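# Find cabinet drawers with a broken interlock and open them

## Task

A tool cabinet has four drawers linked by an interlock: with one drawer out, the other three are supposed to be locked. On some drawers the locking piece has fallen off, and this can't be seen while they are closed. Work out which drawers are faulty. At the end, each faulty drawer must be out by at least a hand's width and each working drawer must be closed, and this must hold on its own, without an arm holding anything in place.

## Robot and tools

Robot: two UFACTORY xArm6 arms, left_arm and right_arm, each with a parallel gripper and a wrist camera. Base (URDF root) positions in the scene frame: left_arm at (-0.042, +0.271, 0) m, quat_wxyz (+0.999, 0, 0, +0.047); right_arm at (+0.005, -0.279, 0) m, quat_wxyz (+1.000, 0, 0, +0.030).

Scene frame: origin on the table top midway between the arms. +x points out over the table, +z points up, and left_arm sits toward +y. The names left and right are labels only and do not mean sides of a camera image. The gripper's fingers point along its own +z axis and open and close along its y axis. end_effector_position is the point between the pads when the fingers are closed, about 2 cm short of the fingertips. Closing moves the tips about 10 mm further along +z. The printed hand position can be off from the real one, more so at long reach.

execute_actions: the argument actions holds zero or one item.
- {"actions": []} changes nothing and returns the current state.
- {"actions": [{"rows": [[...]], "steps": N}]} moves the robot. Each row is one list of 14 numbers covering both arms together: left_arm's waist, shoulder, elbow, forearm roll, wrist pitch, wrist roll, then its opening, followed by the same seven for right_arm. All 14 must be sent even if only one arm moves. The six joint values are absolute target angles in radians, in the same form as the Joint positions line, not offsets. Ranges per arm: waist -6.283 to 6.283, shoulder -2.059 to 2.094, elbow -3.927 to 0.192, forearm roll -6.283 to 6.283, wrist pitch -1.693 to 3.142, wrist roll -6.283 to 6.283. Opening is an absolute command from -1 (closed) to +1 (fully open). Up to 15 rows; steps is 1 to 15 (default 15), each step 1/30 s. One row per step; if rows run out, the last one repeats.
- {"actions": [{"steps": N}]} is a wait of up to 300 steps, counted from the previous result, with your reply time included.
- Optional "pictures": false leaves out the camera images.
A call is refused, and nothing is sent, if a joint target is more than 0.010 rad beyond its stated range end and further out than that joint's last reading. Real ends may differ from stated ones by up to 0.010 rad; targets past the real end are clipped there and a "joint sent to its limit" line may appear (possibly about an earlier action). Absence of that line does not prove there is room left.

Motion limits: joint targets move at most 3.14 rad/s, ramp up over 0.16 s, and all joints of an arm are timed to arrive together. Each step's target stays within 0.623 rad of the measured angle, and if targets would put the gripper more than 70 mm from where it is measured, the arm's targets are pulled back toward the measured angles. So large moves need several calls or patience. The arms keep heading for the last row sent while you think or wait, until they have nearly stopped (a stalled push counts as stopped) or a step is HELD; after that only a new action makes them go on or push harder. Fingers already moving finish their motion.

Result lines: the state line, left_arm: ... | right_arm: ..., gives each gripper's position (m), quat_wxyz and velocities (m/s, rad/s) in the scene frame. Joint positions and Joint velocities list each arm's six joints (rad, rad/s) then the finger pad gap (m; 0.084 when fully open). grip_measured is the measured opening on the command scale. Joint torques follow the joint order, are total drive output, carry a fixed per-arm offset and scale plus noise, and are not zero in free air. "joint command not followed" means the clearance check altered or blocked joint targets on some steps; the rest of the row still ran. HELD marks steps where your row, or part of it, was not sent.

Gripping: to hold something, keep commanding an opening well below grip_measured; the gap sets the squeeze. Roughly 24 N per pad on objects up to about 6 cm wide; a fast close can press harder. Sending back grip_measured itself still presses lightly.

Avoid: arms striking or shoving each other (can end the scene); drops, slips, slamming drawers, hard hits and very hard pushes. Load limits (N m): waist 47, shoulder 47, elbow 28.2, forearm roll 28.2, wrist pitch 18.8, wrist roll 18.8, held weight included. Reaching one causes a TORQUE FAULT: the arm backs that joint off, holds 10 s and drops the rest of the call. Sustained loads heat motors: MOTOR HOT from 65 °C; at 80 °C an OVER-TEMPERATURE FAULT brakes that arm until it cools. Any arm stop is costly, and smooth, low-effort, quick motion is preferred. The simulation runs while you write.

Cameras: cam_head_left, cam_head_right, cam_high, cam_low, cam_left_wrist, cam_right_wrist, each 896x504, with calibration (K, distortion, T_world_to_cam) given at the start; wrist camera poses follow the arm's joint readings, and results note changed calibrations.

zoom_image: {"camera": name, "region": [x0, y0, x1, y1]} in pixels of that camera's latest image, origin top-left, at most 504 by 504; returns a closer view.

read_manual: optional section "licences" (default); returns licence text only.

The result reports success and gives the next task. Replying with no tool call ends everything.

Each tool is called after "Emit:" as name(argument=value, ...), one argument or row to a line, values as JSON.

## Session

Emit:
execute_actions(
  actions=[],
)

Scene clock: 0.00 s of 6600.00 s.
left_arm: end_effector_position=(+0.2093, +0.2925, +0.3294) grip_measured=+1.00 end_effector_quat_wxyz=(+0.403, +0.320, +0.857, +0.037) end_effector_velocity=(+0.000, -0.000, +0.000) end_effector_angular_velocity=(-0.001, -0.000, -0.001) | right_arm: end_effector_position=(+0.0741, -0.4794, +0.2362) grip_measured=+1.00 end_effector_quat_wxyz=(-0.088, +0.941, -0.042, +0.325) end_effector_velocity=(+0.000, +0.000, -0.000) end_effector_angular_velocity=(+0.001, -0.001, +0.001)
Joint positions: left_arm=[ 0.546 -1.584 -0.201 -0.658  1.263 -1.753  0.084] | right_arm=[-1.991 -0.803 -0.423  0.559  1.637 -1.922  0.084]
Joint velocities: left_arm=[-0.     0.    -0.    -0.001  0.     0.     0.   ] | right_arm=[-0.    -0.     0.001  0.     0.001 -0.001  0.   ]
Joint torques (N m, as the arm reports them, + toward a larger angle): no reading
Motor temperatures (°C, as the motors report them): left_arm=[32 34 36 35 35 36] | right_arm=[35 35 32 32 41 32]

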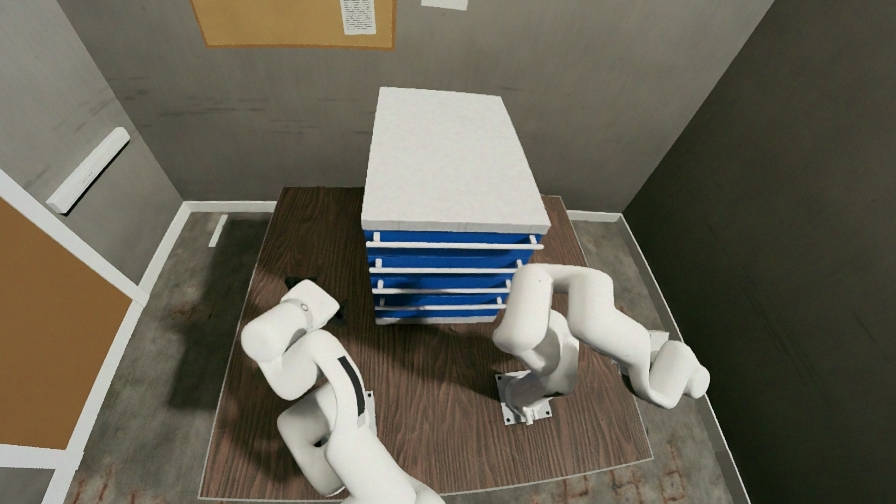

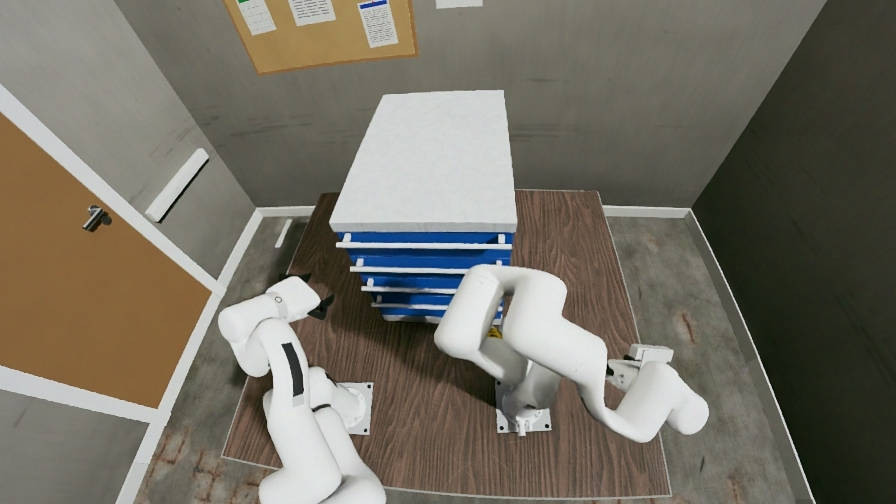

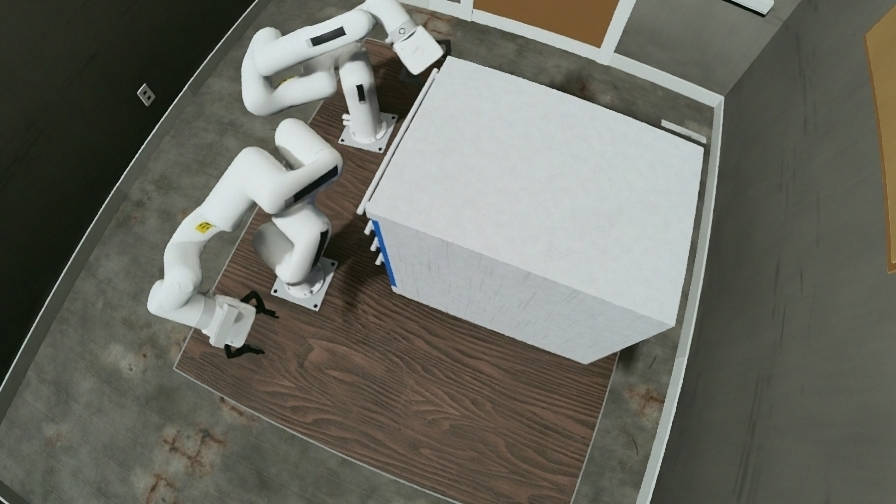

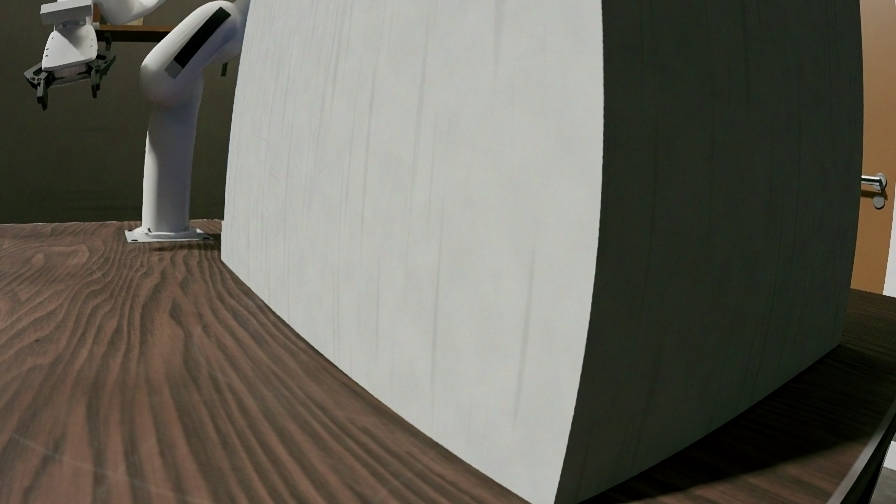

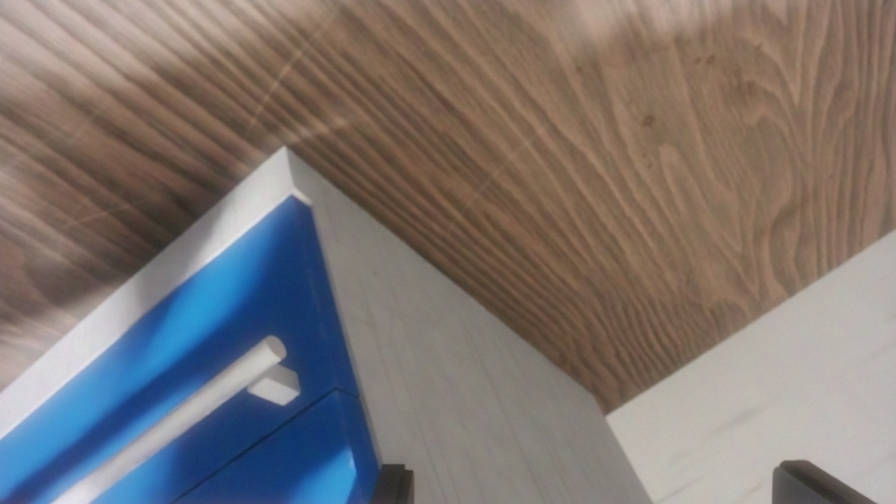

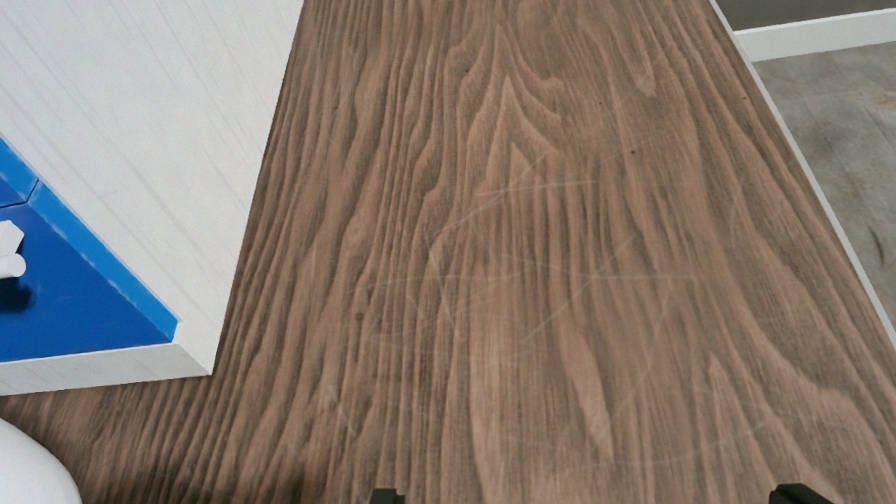

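Emit:
zoom_image(
  camera="cam_head_left",
  region=[330, 190, 580, 340],
)

Emit:
zoom_image(
  camera="cam_head_right",
  region=[300, 190, 550, 340],
)

Emit:
zoom_image(
  camera="cam_high",
  region=[300, 40, 500, 310],
)

Region (330, 190, 580, 340) of cam_head_left's 896x504 image, scaled by 2.016, with more detail than that image has; it fills the top 302 rows of this view, and the rest is white.

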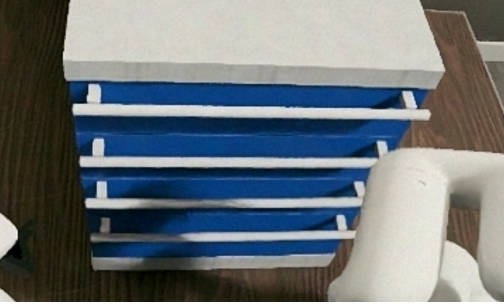

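Region (300, 190, 550, 340) of cam_head_right's 896x504 image, scaled by 2.016, with more detail than that image has; it fills the top 302 rows of this view, and the rest is white.

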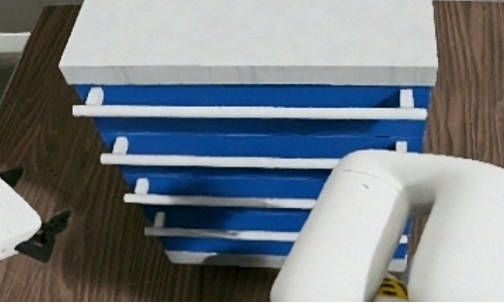

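Region (300, 40, 500, 310) of cam_high's 896x504 image, scaled by 1.867, with more detail than that image has; it fills the left 373 columns of this view, and the rest is white.

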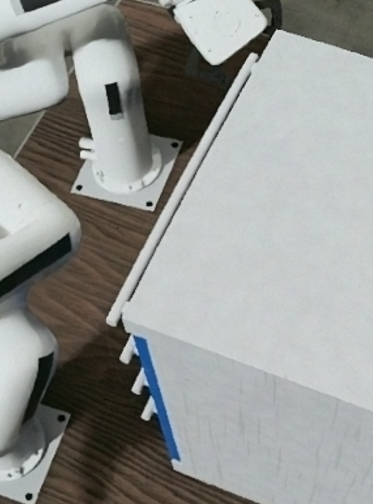

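Emit:
execute_actions(
  actions=[
    {"rows": [[0.85, 0.2718, -0.7204, -0.8747, 1.8702, 1.2316, 0.5, -0.9508, -0.0856, -0.6286, 0.8192, 2.1052, -1.0718, 0.5]], "steps": 15},
  ],
  pictures=false,
)

Emit:
execute_actions(
  actions=[
    {"rows": [[0.80, 0.2718, -0.7204, -0.8747, 1.8702, 1.2316, 0.5, -0.9508, -0.0856, -0.6286, 0.8192, 2.1052, -1.0718, 0.5]], "steps": 15},
  ],
  pictures=false,
)

Emit:
execute_actions(
  actions=[
    {"rows": [[0.6538, 0.2718, -0.7204, -0.8747, 1.8702, 1.2316, 0.5, -0.9508, -0.0856, -0.6286, 0.8192, 2.1052, -1.0718, 0.5]], "steps": 15},
  ],
  pictures=false,
)

Emit:
execute_actions(
  actions=[
    {"steps": 20},
  ],
)

Scene clock: 120.50 s of 6600.00 s.
left_arm: end_effector_position=(+0.2350, +0.3078, +0.3408) grip_measured=+0.49 end_effector_quat_wxyz=(+0.438, +0.577, +0.655, -0.215) end_effector_velocity=(+0.074, +0.101, -0.312) end_effector_angular_velocity=(-0.897, -0.384, -0.979) | right_arm: end_effector_position=(+0.2112, -0.3591, +0.2640) grip_measured=+0.49 end_effector_quat_wxyz=(-0.560, +0.795, -0.033, +0.229) end_effector_velocity=(+0.177, +0.349, +0.066) end_effector_angular_velocity=(+1.542, +0.800, +1.420)
Joint positions: left_arm=[ 0.833 -0.58  -0.689 -0.862  1.833 -0.751  0.065] | right_arm=[-1.355 -0.3   -0.569  0.744  1.97  -1.35   0.065]
Joint velocities: left_arm=[ 0.044  1.795 -0.075 -0.037  0.13   1.797 -0.   ] | right_arm=[ 1.631  0.852 -0.242  0.3    0.54   1.112 -0.   ]
Joint torques (N m, as the arm reports them, + toward a larger angle): left_arm=[ -1.56 -11.24 -21.13  -1.52   0.59  -0.62] | right_arm=[ -1.44  -8.89 -12.63   1.26   1.33  -0.16]
Motor temperatures (°C, as the motors report them): left_arm=[32 34 41 35 35 36] | right_arm=[35 35 39 32 41 32]
Steps of this call (steps 1 to 90: nothing new was sent; then 117.00 s passed at rest; steps 91 to 105: all 15 steps of this action). Readings (joint positions):
91: left_arm=[0.546 -1.584 -0.201 -0.658 1.264 -1.753] | right_arm=[-1.990 -0.803 -0.423 0.560 1.638 -1.922]
92: left_arm=[0.550 -1.576 -0.208 -0.661 1.274 -1.743] | right_arm=[-1.982 -0.795 -0.427 0.563 1.645 -1.912]
94: left_arm=[0.583 -1.506 -0.265 -0.686 1.345 -1.671] | right_arm=[-1.915 -0.729 -0.451 0.592 1.696 -1.843]
98: left_arm=[0.738 -1.154 -0.534 -0.795 1.643 -1.319] | right_arm=[-1.720 -0.538 -0.505 0.662 1.822 -1.651]
105: the state above

Scene clock: 121.00 s of 6600.00 s.
left_arm: end_effector_position=(+0.2394, +0.3005, +0.1950) grip_measured=+0.49 end_effector_quat_wxyz=(+0.645, +0.637, +0.350, -0.236) end_effector_velocity=(-0.031, -0.053, -0.152) end_effector_angular_velocity=(-0.210, -2.393, -0.202) | right_arm: end_effector_position=(+0.2369, -0.2704, +0.2804) grip_measured=+0.49 end_effector_quat_wxyz=(+0.706, -0.708, +0.000, -0.002) end_effector_velocity=(+0.000, +0.003, +0.001) end_effector_angular_velocity=(+0.011, +0.012, +0.011)
Joint positions: left_arm=[ 0.803  0.189 -0.716 -0.873  1.867  0.322  0.065] | right_arm=[-0.954 -0.087 -0.629  0.819  2.105 -1.073  0.065]
Joint velocities: left_arm=[-0.035  0.811 -0.02  -0.01   0.029  2.917  0.   ] | right_arm=[ 0.011  0.008 -0.002  0.003  0.005  0.009 -0.   ]
Joint torques (N m, as the arm reports them, + toward a larger angle): left_arm=[ -0.3  -29.88 -16.63  -0.88   2.45  -0.31] | right_arm=[ -2.04 -11.37 -12.01   1.27   1.43  -0.23]
Motor temperatures (°C, as the motors report them): left_arm=[32 34 41 35 35 36] | right_arm=[35 35 39 32 41 32]
Steps of this call (steps 1 to 15: all 15 steps of this action). Readings (joint positions):
1: left_arm=[0.835 -0.521 -0.692 -0.863 1.837 -0.692] | right_arm=[-1.301 -0.272 -0.578 0.754 1.988 -1.313]
2: left_arm=[0.835 -0.462 -0.695 -0.864 1.841 -0.633] | right_arm=[-1.246 -0.243 -0.586 0.765 2.006 -1.275]
4: left_arm=[0.830 -0.345 -0.700 -0.866 1.847 -0.516] | right_arm=[-1.136 -0.185 -0.602 0.785 2.043 -1.200]
8: left_arm=[0.817 -0.118 -0.707 -0.869 1.856 -0.277] | right_arm=[-0.979 -0.100 -0.623 0.814 2.095 -1.094]
15: the state above

Scene clock: 121.50 s of 6600.00 s.
left_arm: end_effector_position=(+0.2373, +0.2550, +0.1803) grip_measured=+0.49 end_effector_quat_wxyz=(+0.707, +0.707, +0.001, -0.001) end_effector_velocity=(+0.000, +0.003, -0.001) end_effector_angular_velocity=(+0.000, -0.043, +0.008) | right_arm: end_effector_position=(+0.2370, -0.2698, +0.2803) grip_measured=+0.49 end_effector_quat_wxyz=(+0.707, -0.707, +0.000, -0.000) end_effector_velocity=(+0.000, -0.000, -0.000) end_effector_angular_velocity=(-0.001, +0.000, +0.001)
Joint positions: left_arm=[ 0.655  0.271 -0.721 -0.875  1.87   1.228  0.065] | right_arm=[-0.951 -0.086 -0.629  0.819  2.105 -1.072  0.065]
Joint velocities: left_arm=[ 0.008  0.004 -0.002  0.    -0.002  0.044  0.   ] | right_arm=[ 0.001  0.001 -0.001 -0.001 -0.     0.    -0.   ]
Joint torques (N m, as the arm reports them, + toward a larger angle): left_arm=[ -1.2  -21.53 -12.84  -0.54   2.36  -0.56] | right_arm=[ -2.06 -11.51 -11.99   1.33   1.69  -0.28]
Motor temperatures (°C, as the motors report them): left_arm=[32 34 41 35 35 36] | right_arm=[35 35 39 32 41 32]
Steps of this call (steps 1 to 15: all 15 steps of this action). Readings (joint positions):
1: left_arm=[0.802 0.213 -0.716 -0.874 1.868 0.420] | right_arm=[-0.953 -0.087 -0.629 0.819 2.105 -1.072]
2: left_arm=[0.801 0.231 -0.717 -0.874 1.869 0.517] | right_arm=[-0.953 -0.087 -0.629 0.819 2.105 -1.072]
4: left_arm=[0.785 0.252 -0.719 -0.874 1.869 0.713] | right_arm=[-0.952 -0.087 -0.629 0.819 2.105 -1.072]
8: left_arm=[0.690 0.267 -0.721 -0.875 1.871 1.065] | right_arm=[-0.951 -0.086 -0.629 0.819 2.105 -1.072]
15: the state above

Scene clock: 122.17 s of 6600.00 s.
left_arm: end_effector_position=(+0.2372, +0.2546, +0.1800) grip_measured=+0.49 end_effector_quat_wxyz=(+0.707, +0.707, -0.000, +0.000) end_effector_velocity=(-0.000, -0.000, -0.000) end_effector_angular_velocity=(-0.001, +0.001, -0.000) | right_arm: end_effector_position=(+0.2370, -0.2697, +0.2803) grip_measured=+0.49 end_effector_quat_wxyz=(+0.707, -0.707, +0.000, -0.000) end_effector_velocity=(-0.000, -0.000, +0.000) end_effector_angular_velocity=(+0.000, -0.000, +0.001)
Joint positions: left_arm=[ 0.654  0.272 -0.72  -0.875  1.87   1.232  0.065] | right_arm=[-0.951 -0.086 -0.629  0.819  2.105 -1.072  0.065]
Joint velocities: left_arm=[-0.     0.001  0.001  0.    -0.     0.    -0.   ] | right_arm=[-0.    -0.    -0.    -0.     0.001  0.     0.   ]
Joint torques (N m, as the arm reports them, + toward a larger angle): left_arm=[ -0.81 -21.28 -12.79  -0.78   2.4   -0.24] | right_arm=[ -2.11 -11.51 -11.83   1.3    1.66  -0.21]
Motor temperatures (°C, as the motors report them): left_arm=[32 34 41 35 35 36] | right_arm=[35 35 39 32 41 32]
Steps of this call (steps 1 to 15: the robot went on to your last target; steps 16 to 20: nothing new was sent). Readings (joint positions):
1: left_arm=[0.655 0.271 -0.721 -0.875 1.870 1.229] | right_arm=[-0.951 -0.086 -0.629 0.819 2.105 -1.072]
2: left_arm=[0.655 0.271 -0.721 -0.875 1.870 1.230] | right_arm=[-0.951 -0.086 -0.629 0.819 2.105 -1.072]
4: left_arm=[0.655 0.271 -0.721 -0.875 1.870 1.231] | right_arm=[-0.951 -0.086 -0.629 0.819 2.105 -1.072]
8: left_arm=[0.654 0.272 -0.720 -0.875 1.870 1.231] | right_arm=[-0.951 -0.086 -0.629 0.819 2.105 -1.072]
20: the state above
All arms were judged still, so your last target was given up. Only a new action makes them travel on or press farther. Fingers that are still opening or closing keep moving.
camera_calibration (this result's frames):
cam_left_wrist: T_world_to_cam=[[-0.0000030865, -0.0055461, 0.999985, -0.147497], [-0.999918, 0.0128292, 0.0000680667, 0.295737], [-0.0128294, -0.999902, -0.00554569, 0.3905], [0, 0, 0, 1]] pos_world=[0.300723, 0.38585, 0.14964]
cam_right_wrist: T_world_to_cam=[[0.00901412, -0.0128006, -0.999877, 0.306316], [-0.999949, 0.00438605, -0.00907092, 0.306415], [0.00450163, 0.999908, -0.0127604, 0.404942], [0, 0, 0, 1]] pos_world=[0.301816, -0.402328, 0.314225]

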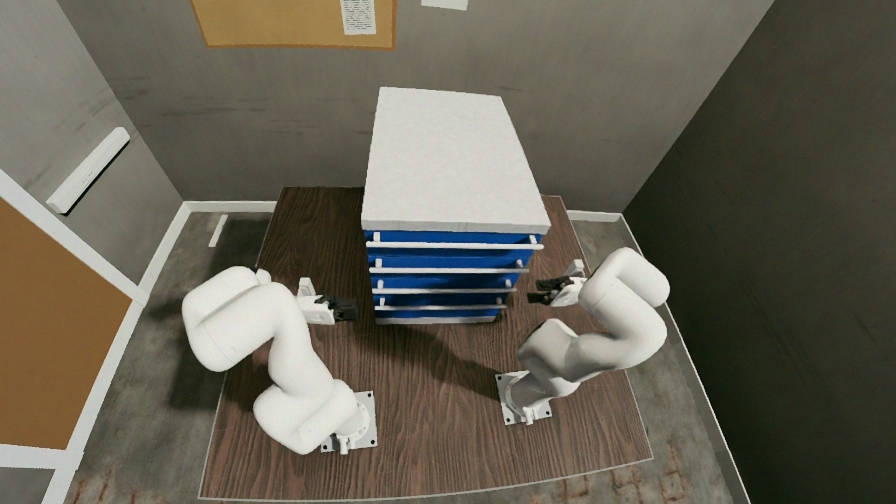

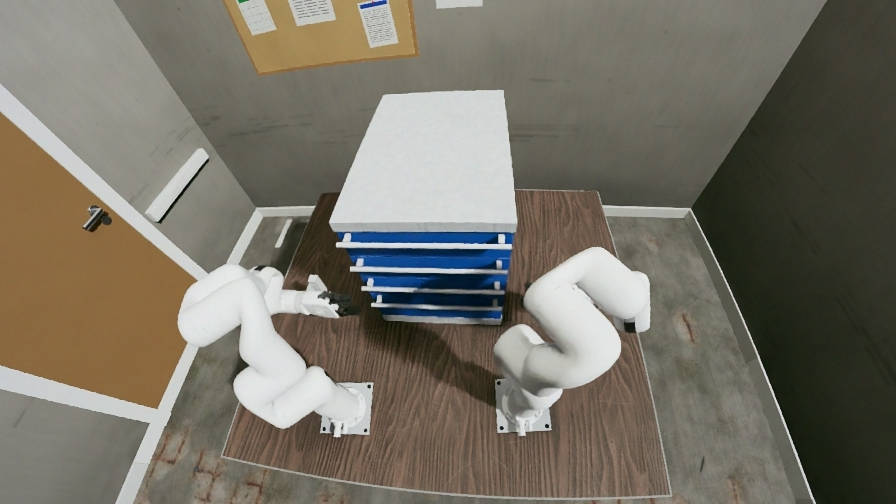

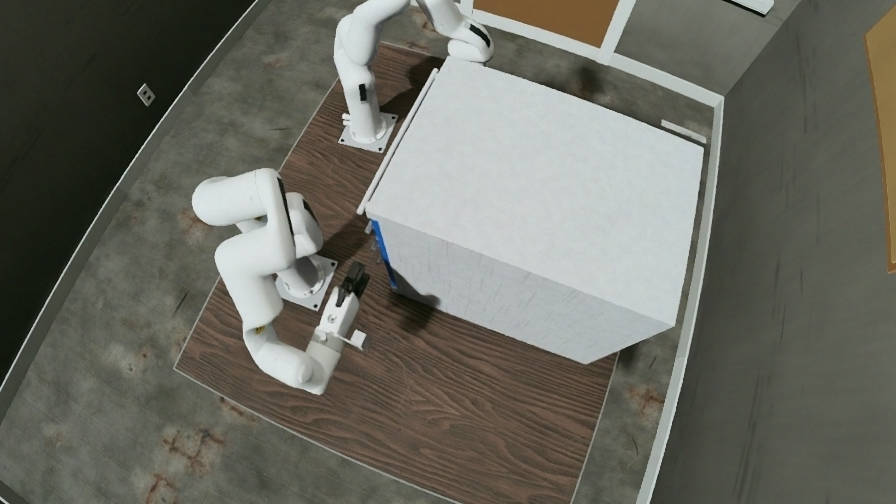

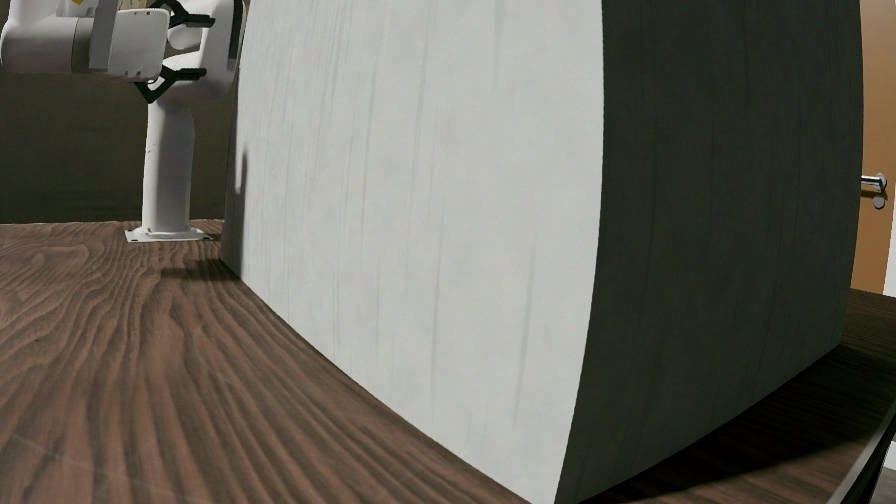

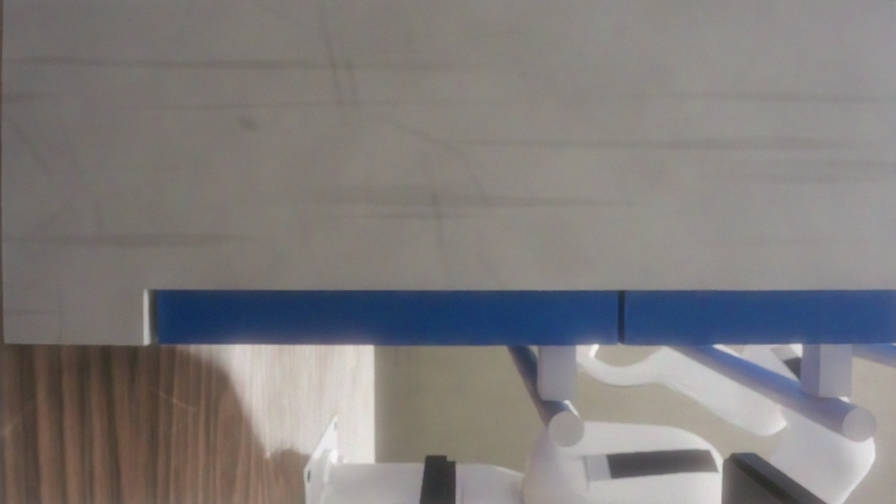

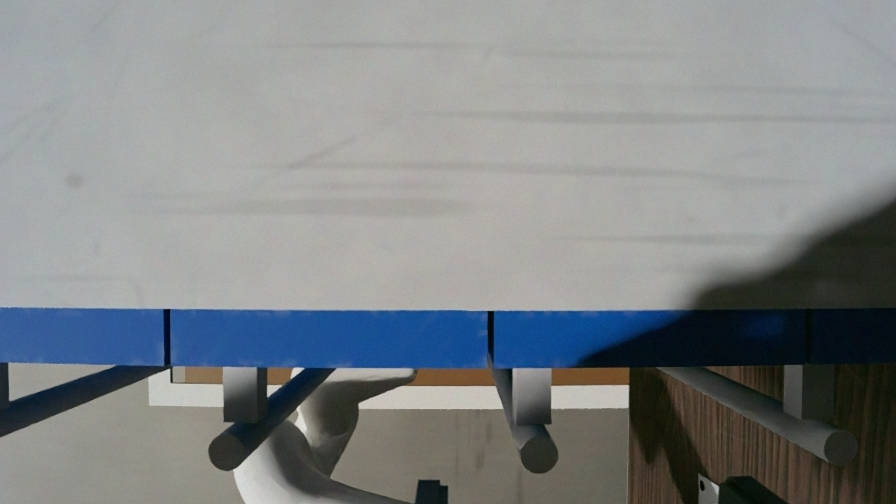

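Emit:
execute_actions(
  actions=[
    {"rows": [[0.631,0.2582,-0.7024,-0.896,1.86,1.23,0.5,-0.931,-0.1064,-0.6086,0.8388,2.0952,-1.0621,0.5],[0.608,0.2446,-0.6843,-0.9173,1.8496,1.2283,0.5,-0.9108,-0.1271,-0.5885,0.8584,2.0852,-1.0525,0.5],[0.585,0.231,-0.6663,-0.9385,1.8393,1.2266,0.5,-0.8909,-0.1479,-0.5685,0.8779,2.0752,-1.0428,0.5],[0.5622,0.2174,-0.6483,-0.9598,1.829,1.225,0.5,-0.8709,-0.1686,-0.5484,0.8975,2.0652,-1.0332,0.5],[0.5393,0.2039,-0.6303,-0.9811,1.8187,1.2233,0.5,-0.8509,-0.1894,-0.5284,0.9171,2.0552,-1.0235,0.5],[0.5163,0.1903,-0.6122,-1.0024,1.8083,1.2216,0.5,-0.8309,-0.2102,-0.5084,0.9367,2.0452,-1.0138,0.5],[0.4934,0.1767,-0.5942,-1.0237,1.798,1.22,0.5,-0.8109,-0.2309,-0.4883,0.9563,2.0352,-1.0042,0.5],[0.4705,0.1631,-0.5762,-1.0449,1.7877,1.2183,0.5,-0.791,-0.2517,-0.4683,0.9758,2.0252,-0.9945,0.5],[0.4476,0.1495,-0.5581,-1.0662,1.7774,1.2167,0.5,-0.771,-0.2724,-0.4482,0.9954,2.0152,-0.9849,0.5],[0.4247,0.1359,-0.5401,-1.0875,1.7671,1.215,0.5,-0.751,-0.2932,-0.4282,1.015,2.0052,-0.9752,0.5]], "steps": 15},
  ],
)

Scene clock: 145.33 s of 6600.00 s.
left_arm: end_effector_position=(+0.2425, +0.1693, +0.1860) grip_measured=+0.49 end_effector_quat_wxyz=(+0.707, +0.707, -0.001, -0.001) end_effector_velocity=(+0.000, -0.044, +0.000) end_effector_angular_velocity=(+0.010, +0.004, +0.022) | right_arm: end_effector_position=(+0.2422, -0.1913, +0.2859) grip_measured=+0.49 end_effector_quat_wxyz=(+0.707, -0.707, -0.001, +0.000) end_effector_velocity=(+0.001, +0.040, +0.001) end_effector_angular_velocity=(+0.002, +0.005, -0.015)
Joint positions: left_arm=[ 0.432  0.141 -0.546 -1.079  1.772  1.216  0.065] | right_arm=[-0.758 -0.286 -0.435  1.007  2.01  -0.979  0.065]
Joint velocities: left_arm=[-0.12  -0.077  0.099 -0.128 -0.069 -0.01   0.   ] | right_arm=[ 0.107 -0.111  0.106  0.115 -0.064  0.058  0.   ]
Joint torques (N m, as the arm reports them, + toward a larger angle): left_arm=[  3.5  -16.93 -14.2   -0.26   2.39  -0.39] | right_arm=[ -4.01  -6.89 -13.58   1.26   1.5   -0.57]
Motor temperatures (°C, as the motors report them): left_arm=[32 34 39 35 35 36] | right_arm=[35 36 37 32 41 32]
Steps of this call (steps 1 to 90: nothing new was sent; then 19.67 s passed at rest; steps 91 to 105: all 15 steps of this action). Readings (joint positions):
91: left_arm=[0.653 0.272 -0.720 -0.875 1.870 1.232] | right_arm=[-0.950 -0.086 -0.628 0.820 2.105 -1.071]
92: left_arm=[0.650 0.269 -0.717 -0.879 1.867 1.231] | right_arm=[-0.947 -0.090 -0.625 0.824 2.102 -1.069]
94: left_arm=[0.628 0.256 -0.700 -0.900 1.857 1.230] | right_arm=[-0.928 -0.110 -0.605 0.843 2.093 -1.060]
98: left_arm=[0.551 0.211 -0.640 -0.970 1.824 1.224] | right_arm=[-0.860 -0.180 -0.538 0.908 2.060 -1.028]
105: the state above
camera_calibration (this result's frames):
cam_left_wrist: T_world_to_cam=[[0.000217495, -0.00449502, 0.99999, -0.154144], [-0.999883, 0.0152957, 0.000286227, 0.301724], [-0.0152969, -0.999873, -0.00449117, 0.305631], [0, 0, 0, 1]] pos_world=[0.306397, 0.300285, 0.155428]
cam_right_wrist: T_world_to_cam=[[0.00968116, -0.0129928, -0.999869, 0.312707], [-0.999949, 0.00277149, -0.00971795, 0.311252], [0.00289739, 0.999912, -0.0129653, 0.327033], [0, 0, 0, 1]] pos_world=[0.307262, -0.323804, 0.319931]

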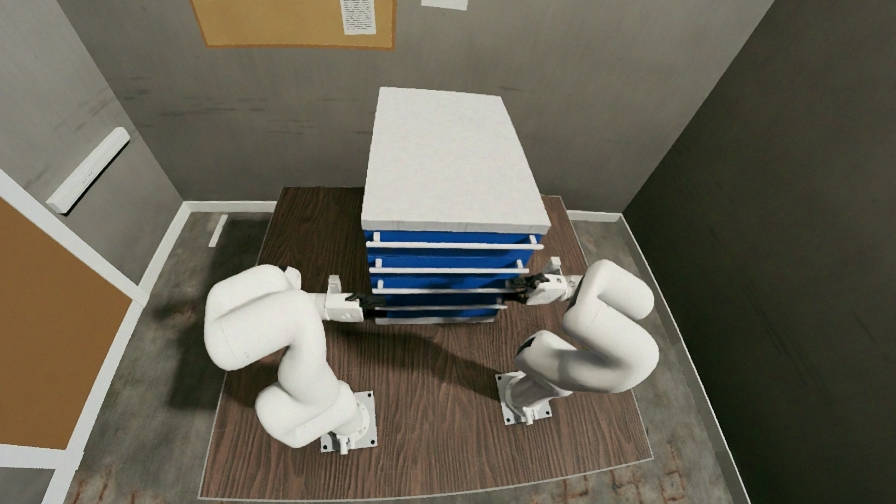

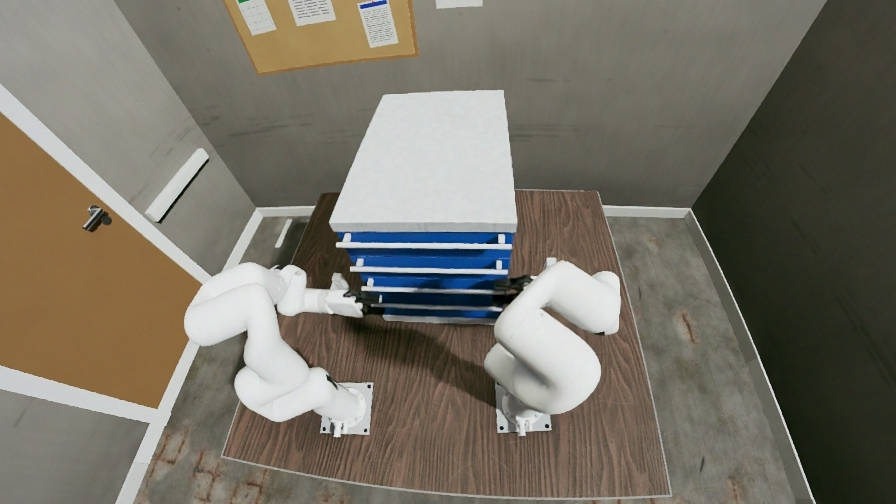

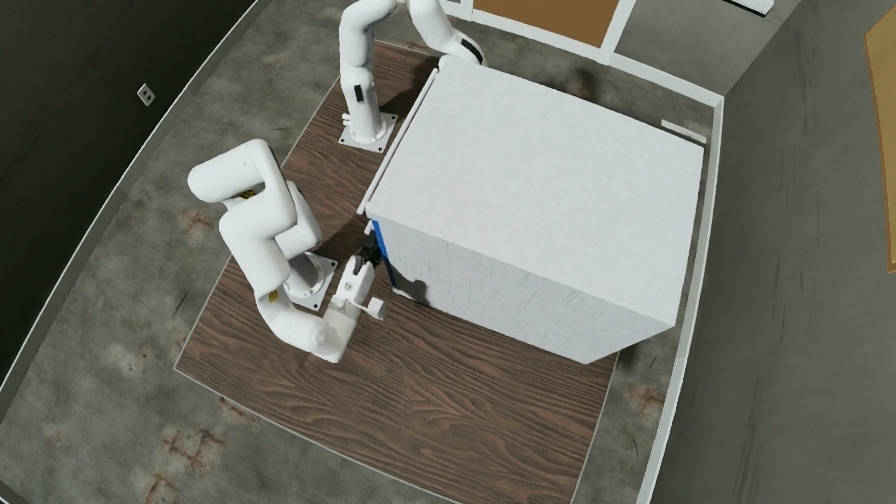

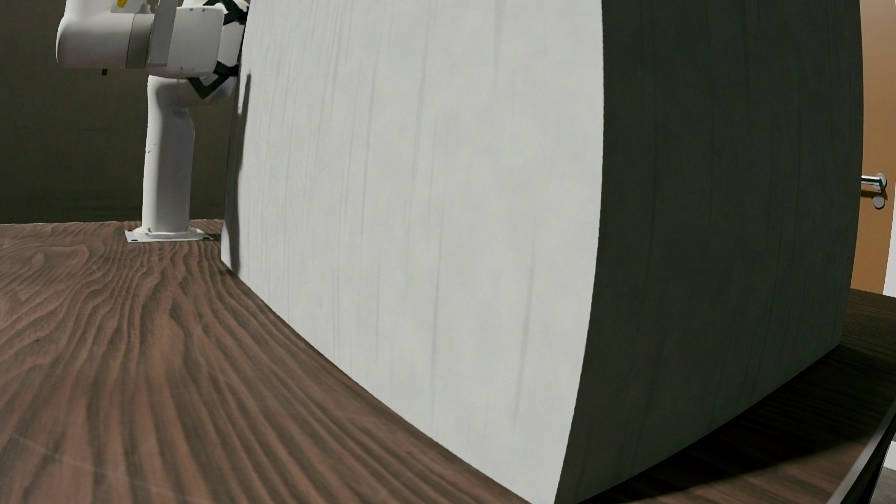

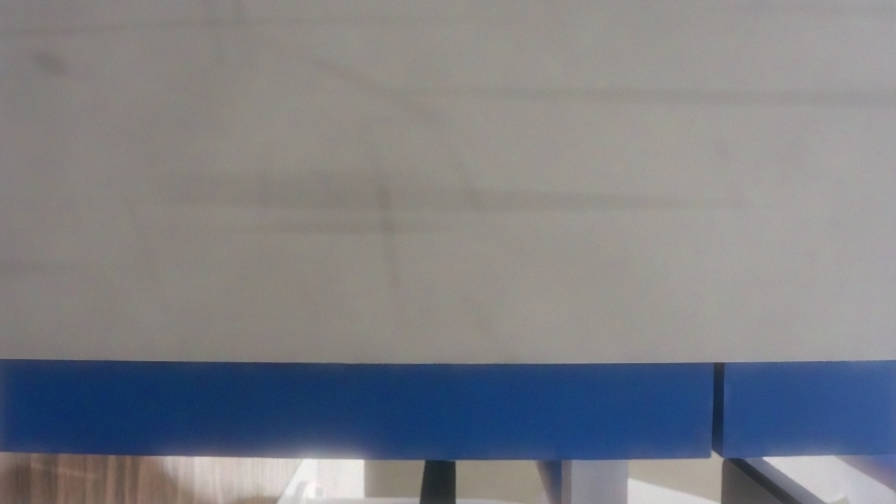

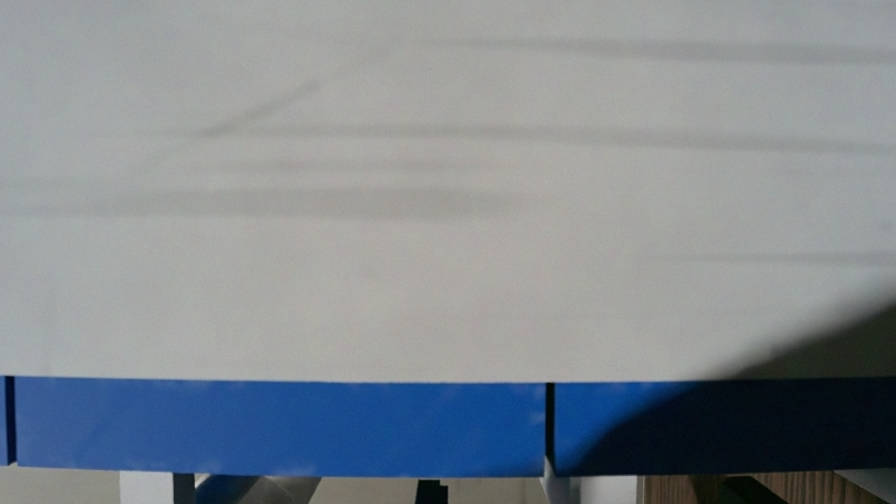

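Emit:
execute_actions(
  actions=[
    {"rows": [[0.4247,0.1359,-0.5401,-1.0875,1.7671,1.215,0.3,-0.751,-0.2932,-0.4282,1.015,2.0052,-0.9752,0.3],[0.4247,0.1359,-0.5401,-1.0875,1.7671,1.215,0.15,-0.751,-0.2932,-0.4282,1.015,2.0052,-0.9752,0.15],[0.4247,0.1359,-0.5401,-1.0875,1.7671,1.215,0.0,-0.751,-0.2932,-0.4282,1.015,2.0052,-0.9752,0.0],[0.4247,0.1359,-0.5401,-1.0875,1.7671,1.215,-0.15,-0.751,-0.2932,-0.4282,1.015,2.0052,-0.9752,-0.15],[0.4247,0.1359,-0.5401,-1.0875,1.7671,1.215,-0.3,-0.751,-0.2932,-0.4282,1.015,2.0052,-0.9752,-0.3],[0.4247,0.1359,-0.5401,-1.0875,1.7671,1.215,-0.4,-0.751,-0.2932,-0.4282,1.015,2.0052,-0.9752,-0.4],[0.4247,0.1359,-0.5401,-1.0875,1.7671,1.215,-0.5,-0.751,-0.2932,-0.4282,1.015,2.0052,-0.9752,-0.5],[0.4247,0.1359,-0.5401,-1.0875,1.7671,1.215,-0.57,-0.751,-0.2932,-0.4282,1.015,2.0052,-0.9752,-0.57],[0.4247,0.1359,-0.5401,-1.0875,1.7671,1.215,-0.63,-0.751,-0.2932,-0.4282,1.015,2.0052,-0.9752,-0.63],[0.4247,0.1359,-0.5401,-1.0875,1.7671,1.215,-0.69,-0.751,-0.2932,-0.4282,1.015,2.0052,-0.9752,-0.69],[0.4247,0.1359,-0.5401,-1.0875,1.7671,1.215,-0.75,-0.751,-0.2932,-0.4282,1.015,2.0052,-0.9752,-0.75],[0.4247,0.1359,-0.5401,-1.0875,1.7671,1.215,-0.82,-0.751,-0.2932,-0.4282,1.015,2.0052,-0.9752,-0.82],[0.4247,0.1359,-0.5401,-1.0875,1.7671,1.215,-0.9,-0.751,-0.2932,-0.4282,1.015,2.0052,-0.9752,-0.9],[0.4247,0.1359,-0.5401,-1.0875,1.7671,1.215,-1.0,-0.751,-0.2932,-0.4282,1.015,2.0052,-0.9752,-1.0]], "steps": 15},
  ],
  pictures=false,
)

Emit:
execute_actions(
  actions=[
    {"steps": 10},
  ],
  pictures=false,
)

Scene clock: 150.63 s of 6600.00 s.
left_arm: end_effector_position=(+0.2425, +0.1665, +0.1847) grip_measured=-0.74 end_effector_quat_wxyz=(+0.706, +0.708, +0.001, -0.001) end_effector_velocity=(-0.000, -0.000, +0.000) end_effector_angular_velocity=(-0.001, -0.001, -0.002) | right_arm: end_effector_position=(+0.2422, -0.1886, +0.2844) grip_measured=-0.73 end_effector_quat_wxyz=(+0.706, -0.708, +0.001, +0.001) end_effector_velocity=(+0.000, -0.000, +0.001) end_effector_angular_velocity=(-0.000, -0.004, +0.003)
Joint positions: left_arm=[ 0.424  0.137 -0.539 -1.087  1.763  1.215  0.012] | right_arm=[-0.751 -0.292 -0.426  1.014  2.001 -0.975  0.012]
Joint velocities: left_arm=[-0.001 -0.    -0.001  0.001  0.002  0.    -0.   ] | right_arm=[ 0.001 -0.002 -0.003  0.     0.003 -0.     0.   ]
Joint torques (N m, as the arm reports them, + toward a larger angle): left_arm=[  0.28 -22.01 -14.78  -1.34   5.69  -0.22] | right_arm=[ -2.86 -10.33 -15.09   2.75   4.91  -0.05]
Motor temperatures (°C, as the motors report them): left_arm=[32 34 39 35 35 36] | right_arm=[35 36 37 32 41 32]
Steps of this call (steps 1 to 15: the robot went on to your last target; steps 16 to 90: nothing new was sent; then 1.80 s passed at rest; steps 91 to 105: all 15 steps of this action). Readings (joint positions):
91: left_arm=[0.425 0.136 -0.540 -1.087 1.767 1.215] | right_arm=[-0.751 -0.293 -0.428 1.015 2.005 -0.975]
92: left_arm=[0.425 0.136 -0.540 -1.088 1.767 1.215] | right_arm=[-0.751 -0.293 -0.428 1.015 2.005 -0.975]
94: left_arm=[0.425 0.136 -0.540 -1.088 1.767 1.215] | right_arm=[-0.751 -0.293 -0.428 1.015 2.005 -0.975]
98: left_arm=[0.425 0.136 -0.540 -1.087 1.767 1.215] | right_arm=[-0.751 -0.293 -0.428 1.015 2.005 -0.975]
105: the state above

Scene clock: 150.97 s of 6600.00 s.
left_arm: end_effector_position=(+0.2425, +0.1665, +0.1850) grip_measured=-0.74 end_effector_quat_wxyz=(+0.707, +0.708, +0.001, -0.001) end_effector_velocity=(+0.000, -0.000, +0.001) end_effector_angular_velocity=(-0.004, -0.001, -0.002) | right_arm: end_effector_position=(+0.2422, -0.1886, +0.2848) grip_measured=-0.73 end_effector_quat_wxyz=(+0.707, -0.708, +0.001, +0.001) end_effector_velocity=(+0.000, -0.000, -0.000) end_effector_angular_velocity=(-0.001, -0.001, -0.001)
Joint positions: left_arm=[ 0.424  0.137 -0.539 -1.087  1.764  1.215  0.012] | right_arm=[-0.751 -0.292 -0.427  1.014  2.002 -0.975  0.012]
Joint velocities: left_arm=[-0.     0.001 -0.002 -0.     0.004  0.    -0.   ] | right_arm=[-0.    -0.001 -0.     0.    -0.001 -0.     0.   ]
Joint torques (N m, as the arm reports them, + toward a larger angle): left_arm=[  1.22 -24.3  -16.65  -1.77   8.37  -0.4 ] | right_arm=[ -3.28 -11.51 -17.33   4.19   7.66  -0.19]
Motor temperatures (°C, as the motors report them): left_arm=[32 34 39 35 35 36] | right_arm=[35 36 37 32 41 32]
Steps of this call (steps 1 to 10: the robot went on to your last target). Readings (joint positions):
1: left_arm=[0.424 0.137 -0.539 -1.087 1.764 1.215] | right_arm=[-0.751 -0.292 -0.426 1.014 2.001 -0.975]
2: left_arm=[0.424 0.137 -0.539 -1.087 1.764 1.215] | right_arm=[-0.751 -0.292 -0.426 1.014 2.001 -0.975]
4: left_arm=[0.424 0.137 -0.539 -1.087 1.764 1.215] | right_arm=[-0.751 -0.292 -0.426 1.014 2.002 -0.975]
8: left_arm=[0.424 0.137 -0.539 -1.087 1.764 1.215] | right_arm=[-0.751 -0.292 -0.427 1.014 2.002 -0.975]
10: the state above


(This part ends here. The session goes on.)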